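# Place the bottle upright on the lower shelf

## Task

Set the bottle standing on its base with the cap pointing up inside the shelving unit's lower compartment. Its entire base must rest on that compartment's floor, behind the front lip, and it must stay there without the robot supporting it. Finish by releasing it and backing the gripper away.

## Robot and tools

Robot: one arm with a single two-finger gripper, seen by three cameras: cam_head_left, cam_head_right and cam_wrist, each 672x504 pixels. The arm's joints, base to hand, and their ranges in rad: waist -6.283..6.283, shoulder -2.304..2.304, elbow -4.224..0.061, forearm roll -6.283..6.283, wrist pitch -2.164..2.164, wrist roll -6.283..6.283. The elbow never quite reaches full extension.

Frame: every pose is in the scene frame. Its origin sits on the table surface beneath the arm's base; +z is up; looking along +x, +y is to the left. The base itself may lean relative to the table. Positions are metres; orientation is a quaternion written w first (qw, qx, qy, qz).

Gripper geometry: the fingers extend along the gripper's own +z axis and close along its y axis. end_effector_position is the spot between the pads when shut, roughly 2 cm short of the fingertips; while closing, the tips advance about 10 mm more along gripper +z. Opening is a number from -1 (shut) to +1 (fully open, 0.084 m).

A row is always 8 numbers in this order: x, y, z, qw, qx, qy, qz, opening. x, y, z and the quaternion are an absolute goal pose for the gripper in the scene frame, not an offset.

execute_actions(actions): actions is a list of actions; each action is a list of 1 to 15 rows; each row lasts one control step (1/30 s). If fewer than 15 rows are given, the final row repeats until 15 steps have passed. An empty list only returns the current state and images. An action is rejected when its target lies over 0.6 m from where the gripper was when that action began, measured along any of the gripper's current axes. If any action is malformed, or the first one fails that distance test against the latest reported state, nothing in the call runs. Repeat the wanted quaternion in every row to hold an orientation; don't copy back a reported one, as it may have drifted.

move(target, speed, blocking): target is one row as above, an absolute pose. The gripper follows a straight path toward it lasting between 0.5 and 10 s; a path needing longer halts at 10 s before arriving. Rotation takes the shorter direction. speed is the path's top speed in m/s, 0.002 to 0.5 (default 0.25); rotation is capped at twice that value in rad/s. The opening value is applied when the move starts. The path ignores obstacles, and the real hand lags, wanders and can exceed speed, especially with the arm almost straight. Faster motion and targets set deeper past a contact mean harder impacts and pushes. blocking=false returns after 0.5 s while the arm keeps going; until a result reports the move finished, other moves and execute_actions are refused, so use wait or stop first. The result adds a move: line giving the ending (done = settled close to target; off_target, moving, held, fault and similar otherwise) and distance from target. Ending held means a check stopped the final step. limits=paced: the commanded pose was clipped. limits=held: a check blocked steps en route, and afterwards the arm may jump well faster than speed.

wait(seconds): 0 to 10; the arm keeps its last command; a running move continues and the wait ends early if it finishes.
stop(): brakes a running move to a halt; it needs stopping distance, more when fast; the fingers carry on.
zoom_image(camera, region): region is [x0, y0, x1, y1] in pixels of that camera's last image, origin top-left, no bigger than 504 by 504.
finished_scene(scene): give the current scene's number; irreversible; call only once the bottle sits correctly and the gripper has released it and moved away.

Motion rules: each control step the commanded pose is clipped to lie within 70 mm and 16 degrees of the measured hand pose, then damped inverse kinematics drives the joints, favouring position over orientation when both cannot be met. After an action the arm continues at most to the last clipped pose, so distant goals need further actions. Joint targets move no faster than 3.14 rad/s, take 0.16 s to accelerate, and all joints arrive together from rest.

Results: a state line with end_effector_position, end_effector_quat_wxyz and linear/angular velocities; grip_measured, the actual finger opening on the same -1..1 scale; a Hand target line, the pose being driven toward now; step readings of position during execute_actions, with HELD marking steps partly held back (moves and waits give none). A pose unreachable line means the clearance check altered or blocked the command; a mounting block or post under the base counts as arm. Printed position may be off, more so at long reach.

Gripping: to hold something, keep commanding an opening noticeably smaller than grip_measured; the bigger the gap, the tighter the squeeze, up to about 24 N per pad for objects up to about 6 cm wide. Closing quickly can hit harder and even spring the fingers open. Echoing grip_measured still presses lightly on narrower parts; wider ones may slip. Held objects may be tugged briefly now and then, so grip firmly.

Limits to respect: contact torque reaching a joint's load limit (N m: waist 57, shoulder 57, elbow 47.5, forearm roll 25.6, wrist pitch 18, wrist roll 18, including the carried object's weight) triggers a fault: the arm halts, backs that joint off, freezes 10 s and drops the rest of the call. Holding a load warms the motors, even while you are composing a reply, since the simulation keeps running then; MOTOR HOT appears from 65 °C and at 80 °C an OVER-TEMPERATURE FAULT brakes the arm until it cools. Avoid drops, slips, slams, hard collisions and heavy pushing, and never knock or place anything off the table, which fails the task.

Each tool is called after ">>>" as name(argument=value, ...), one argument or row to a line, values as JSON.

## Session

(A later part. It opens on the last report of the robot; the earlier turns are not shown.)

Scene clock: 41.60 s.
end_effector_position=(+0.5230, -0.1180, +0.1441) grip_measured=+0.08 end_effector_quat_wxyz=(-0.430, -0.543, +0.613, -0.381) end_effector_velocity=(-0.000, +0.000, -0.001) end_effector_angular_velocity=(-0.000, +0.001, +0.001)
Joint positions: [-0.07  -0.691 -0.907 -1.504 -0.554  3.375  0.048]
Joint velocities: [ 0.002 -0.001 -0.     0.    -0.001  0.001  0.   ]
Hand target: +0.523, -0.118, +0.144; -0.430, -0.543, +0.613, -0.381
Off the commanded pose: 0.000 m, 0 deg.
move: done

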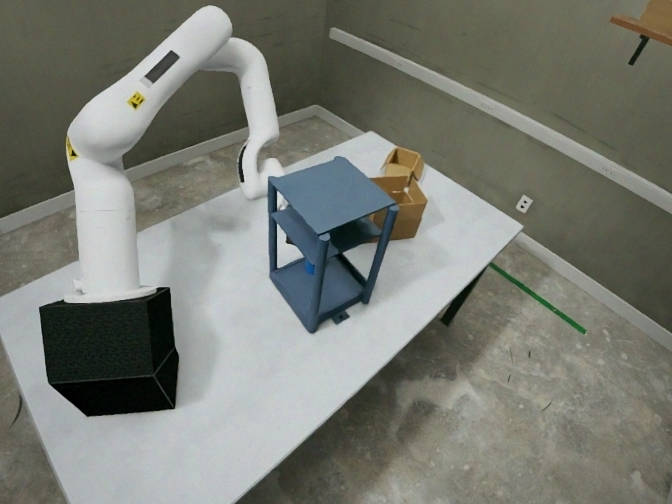

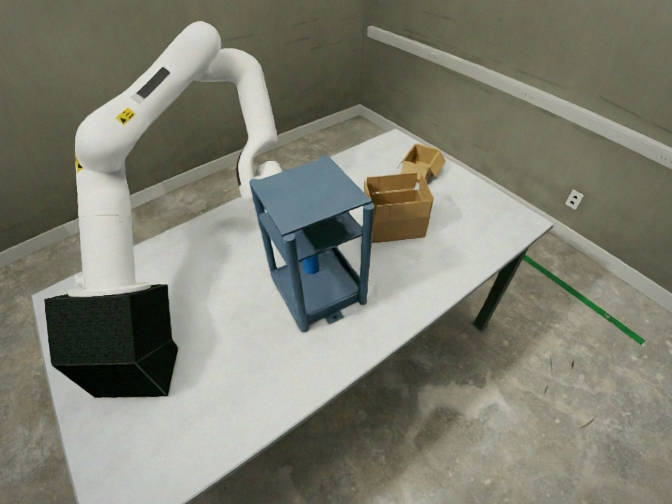

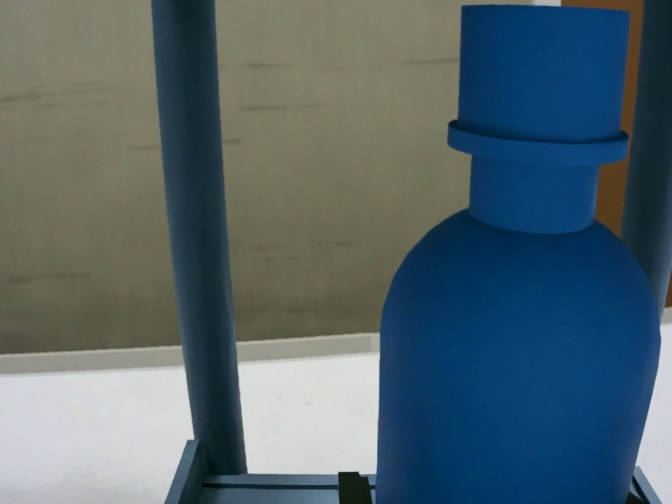

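>>> execute_actions(
  actions=[
    [[0.523,-0.118,0.142,0.43,0.543,-0.613,0.381,-0.1]],
    [[0.523,-0.118,0.142,0.43,0.543,-0.613,0.381,0.6]],
  ],
)

>>> move(
  target=[0.549,0.09,0.15,0.43,0.543,-0.613,0.381,0.6],
  speed=0.2,
)

Scene clock: 49.27 s.
end_effector_position=(+0.5230, -0.1180, +0.1419) grip_measured=+0.59 end_effector_quat_wxyz=(-0.430, -0.543, +0.613, -0.381) end_effector_velocity=(+0.000, -0.000, +0.001) end_effector_angular_velocity=(-0.005, -0.000, +0.001)
Joint positions: [-0.068 -0.696 -0.911 -1.504 -0.554  3.377  0.069]
Joint velocities: [-0.     0.001  0.     0.    -0.005 -0.    -0.   ]
Hand target: +0.523, -0.118, +0.142; -0.430, -0.543, +0.613, -0.381
Off the commanded pose: 0.000 m, 0 deg.
Step readings (end_effector_position; steps 1 to 15: 1st action; 16 to 30: 2nd action):
0: (+0.5230, -0.1180, +0.1440)
1: (+0.5230, -0.1180, +0.1440)
2: (+0.5231, -0.1180, +0.1437)
4: (+0.5233, -0.1183, +0.1435)
8: (+0.5233, -0.1184, +0.1433)
15: (+0.5232, -0.1181, +0.1424)
16: (+0.5232, -0.1181, +0.1424)
17: (+0.5229, -0.1178, +0.1413)
19: (+0.5225, -0.1176, +0.1406)
23: (+0.5228, -0.1177, +0.1412)
30: end_effector_position above

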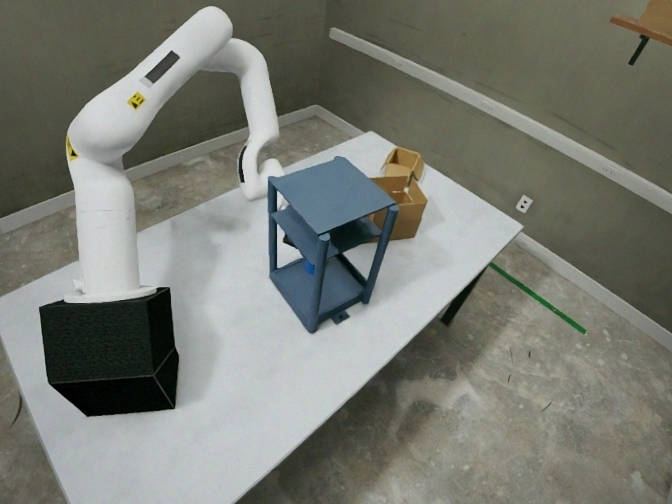

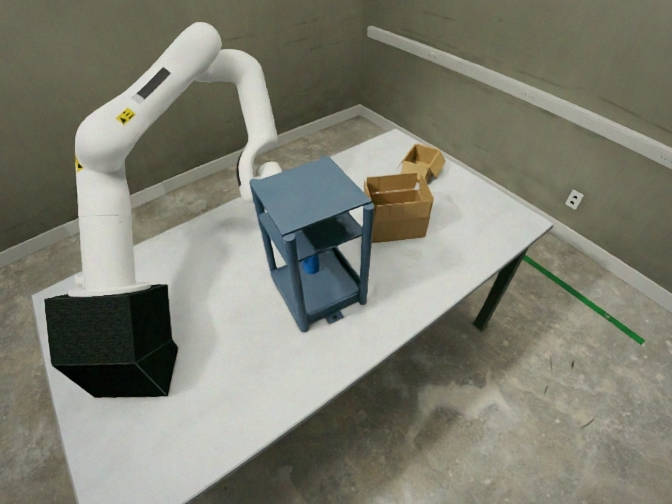

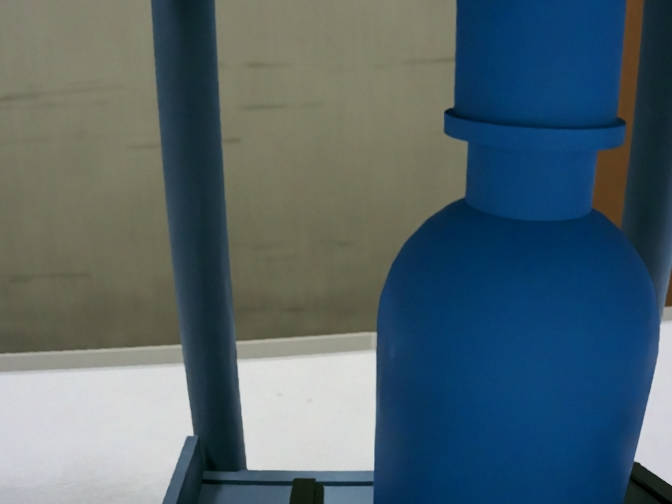

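Scene clock: 50.73 s.
end_effector_position=(+0.5485, +0.0895, +0.1503) grip_measured=+0.59 end_effector_quat_wxyz=(-0.430, -0.543, +0.613, -0.381) end_effector_velocity=(+0.001, +0.002, -0.001) end_effector_angular_velocity=(+0.003, -0.001, -0.000)
Joint positions: [ 0.245 -0.445 -0.958 -0.903 -0.768  2.994  0.069]
Joint velocities: [ 0.002 -0.    -0.003  0.004 -0.    -0.002 -0.   ]
Hand target: +0.549, +0.090, +0.150; -0.430, -0.543, +0.613, -0.381
Off the commanded pose: 0.001 m, 0 deg.
move: done

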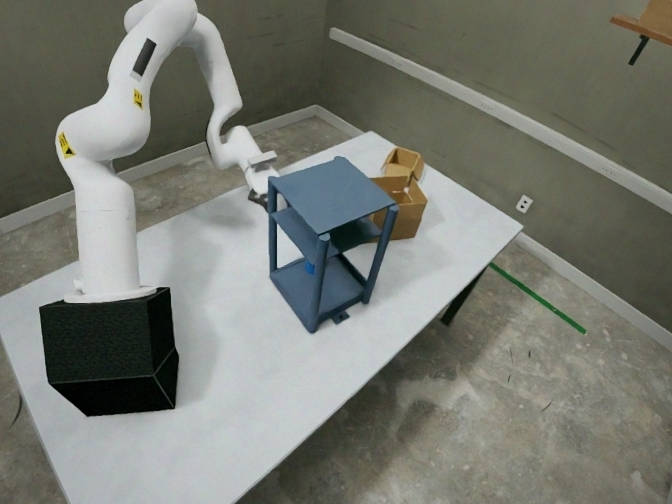

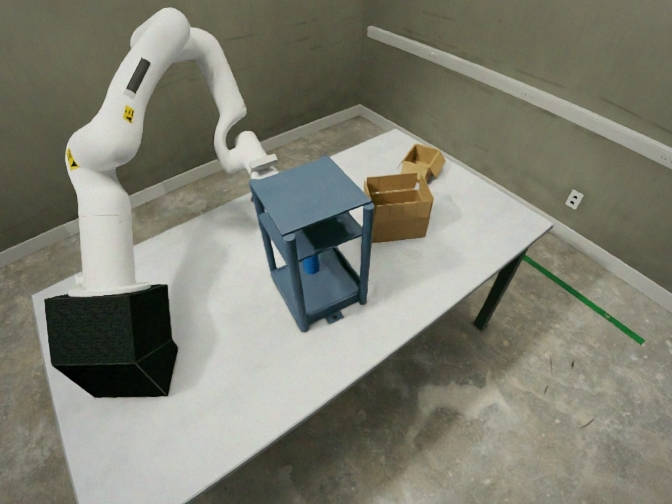

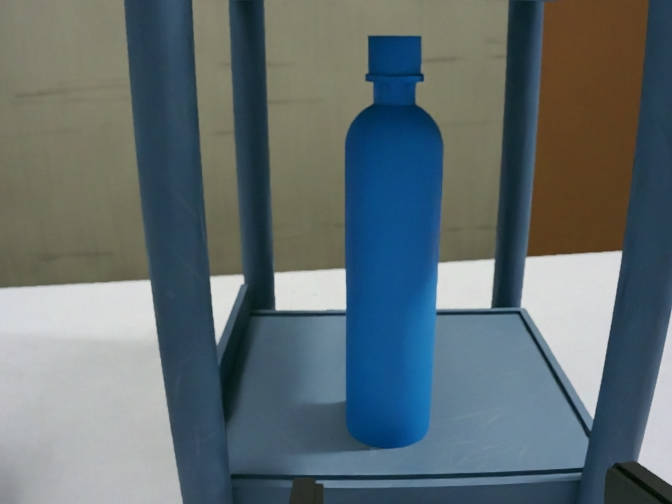

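>>> finished_scene(
  scene=1,
)

The scene is finished: the task was done.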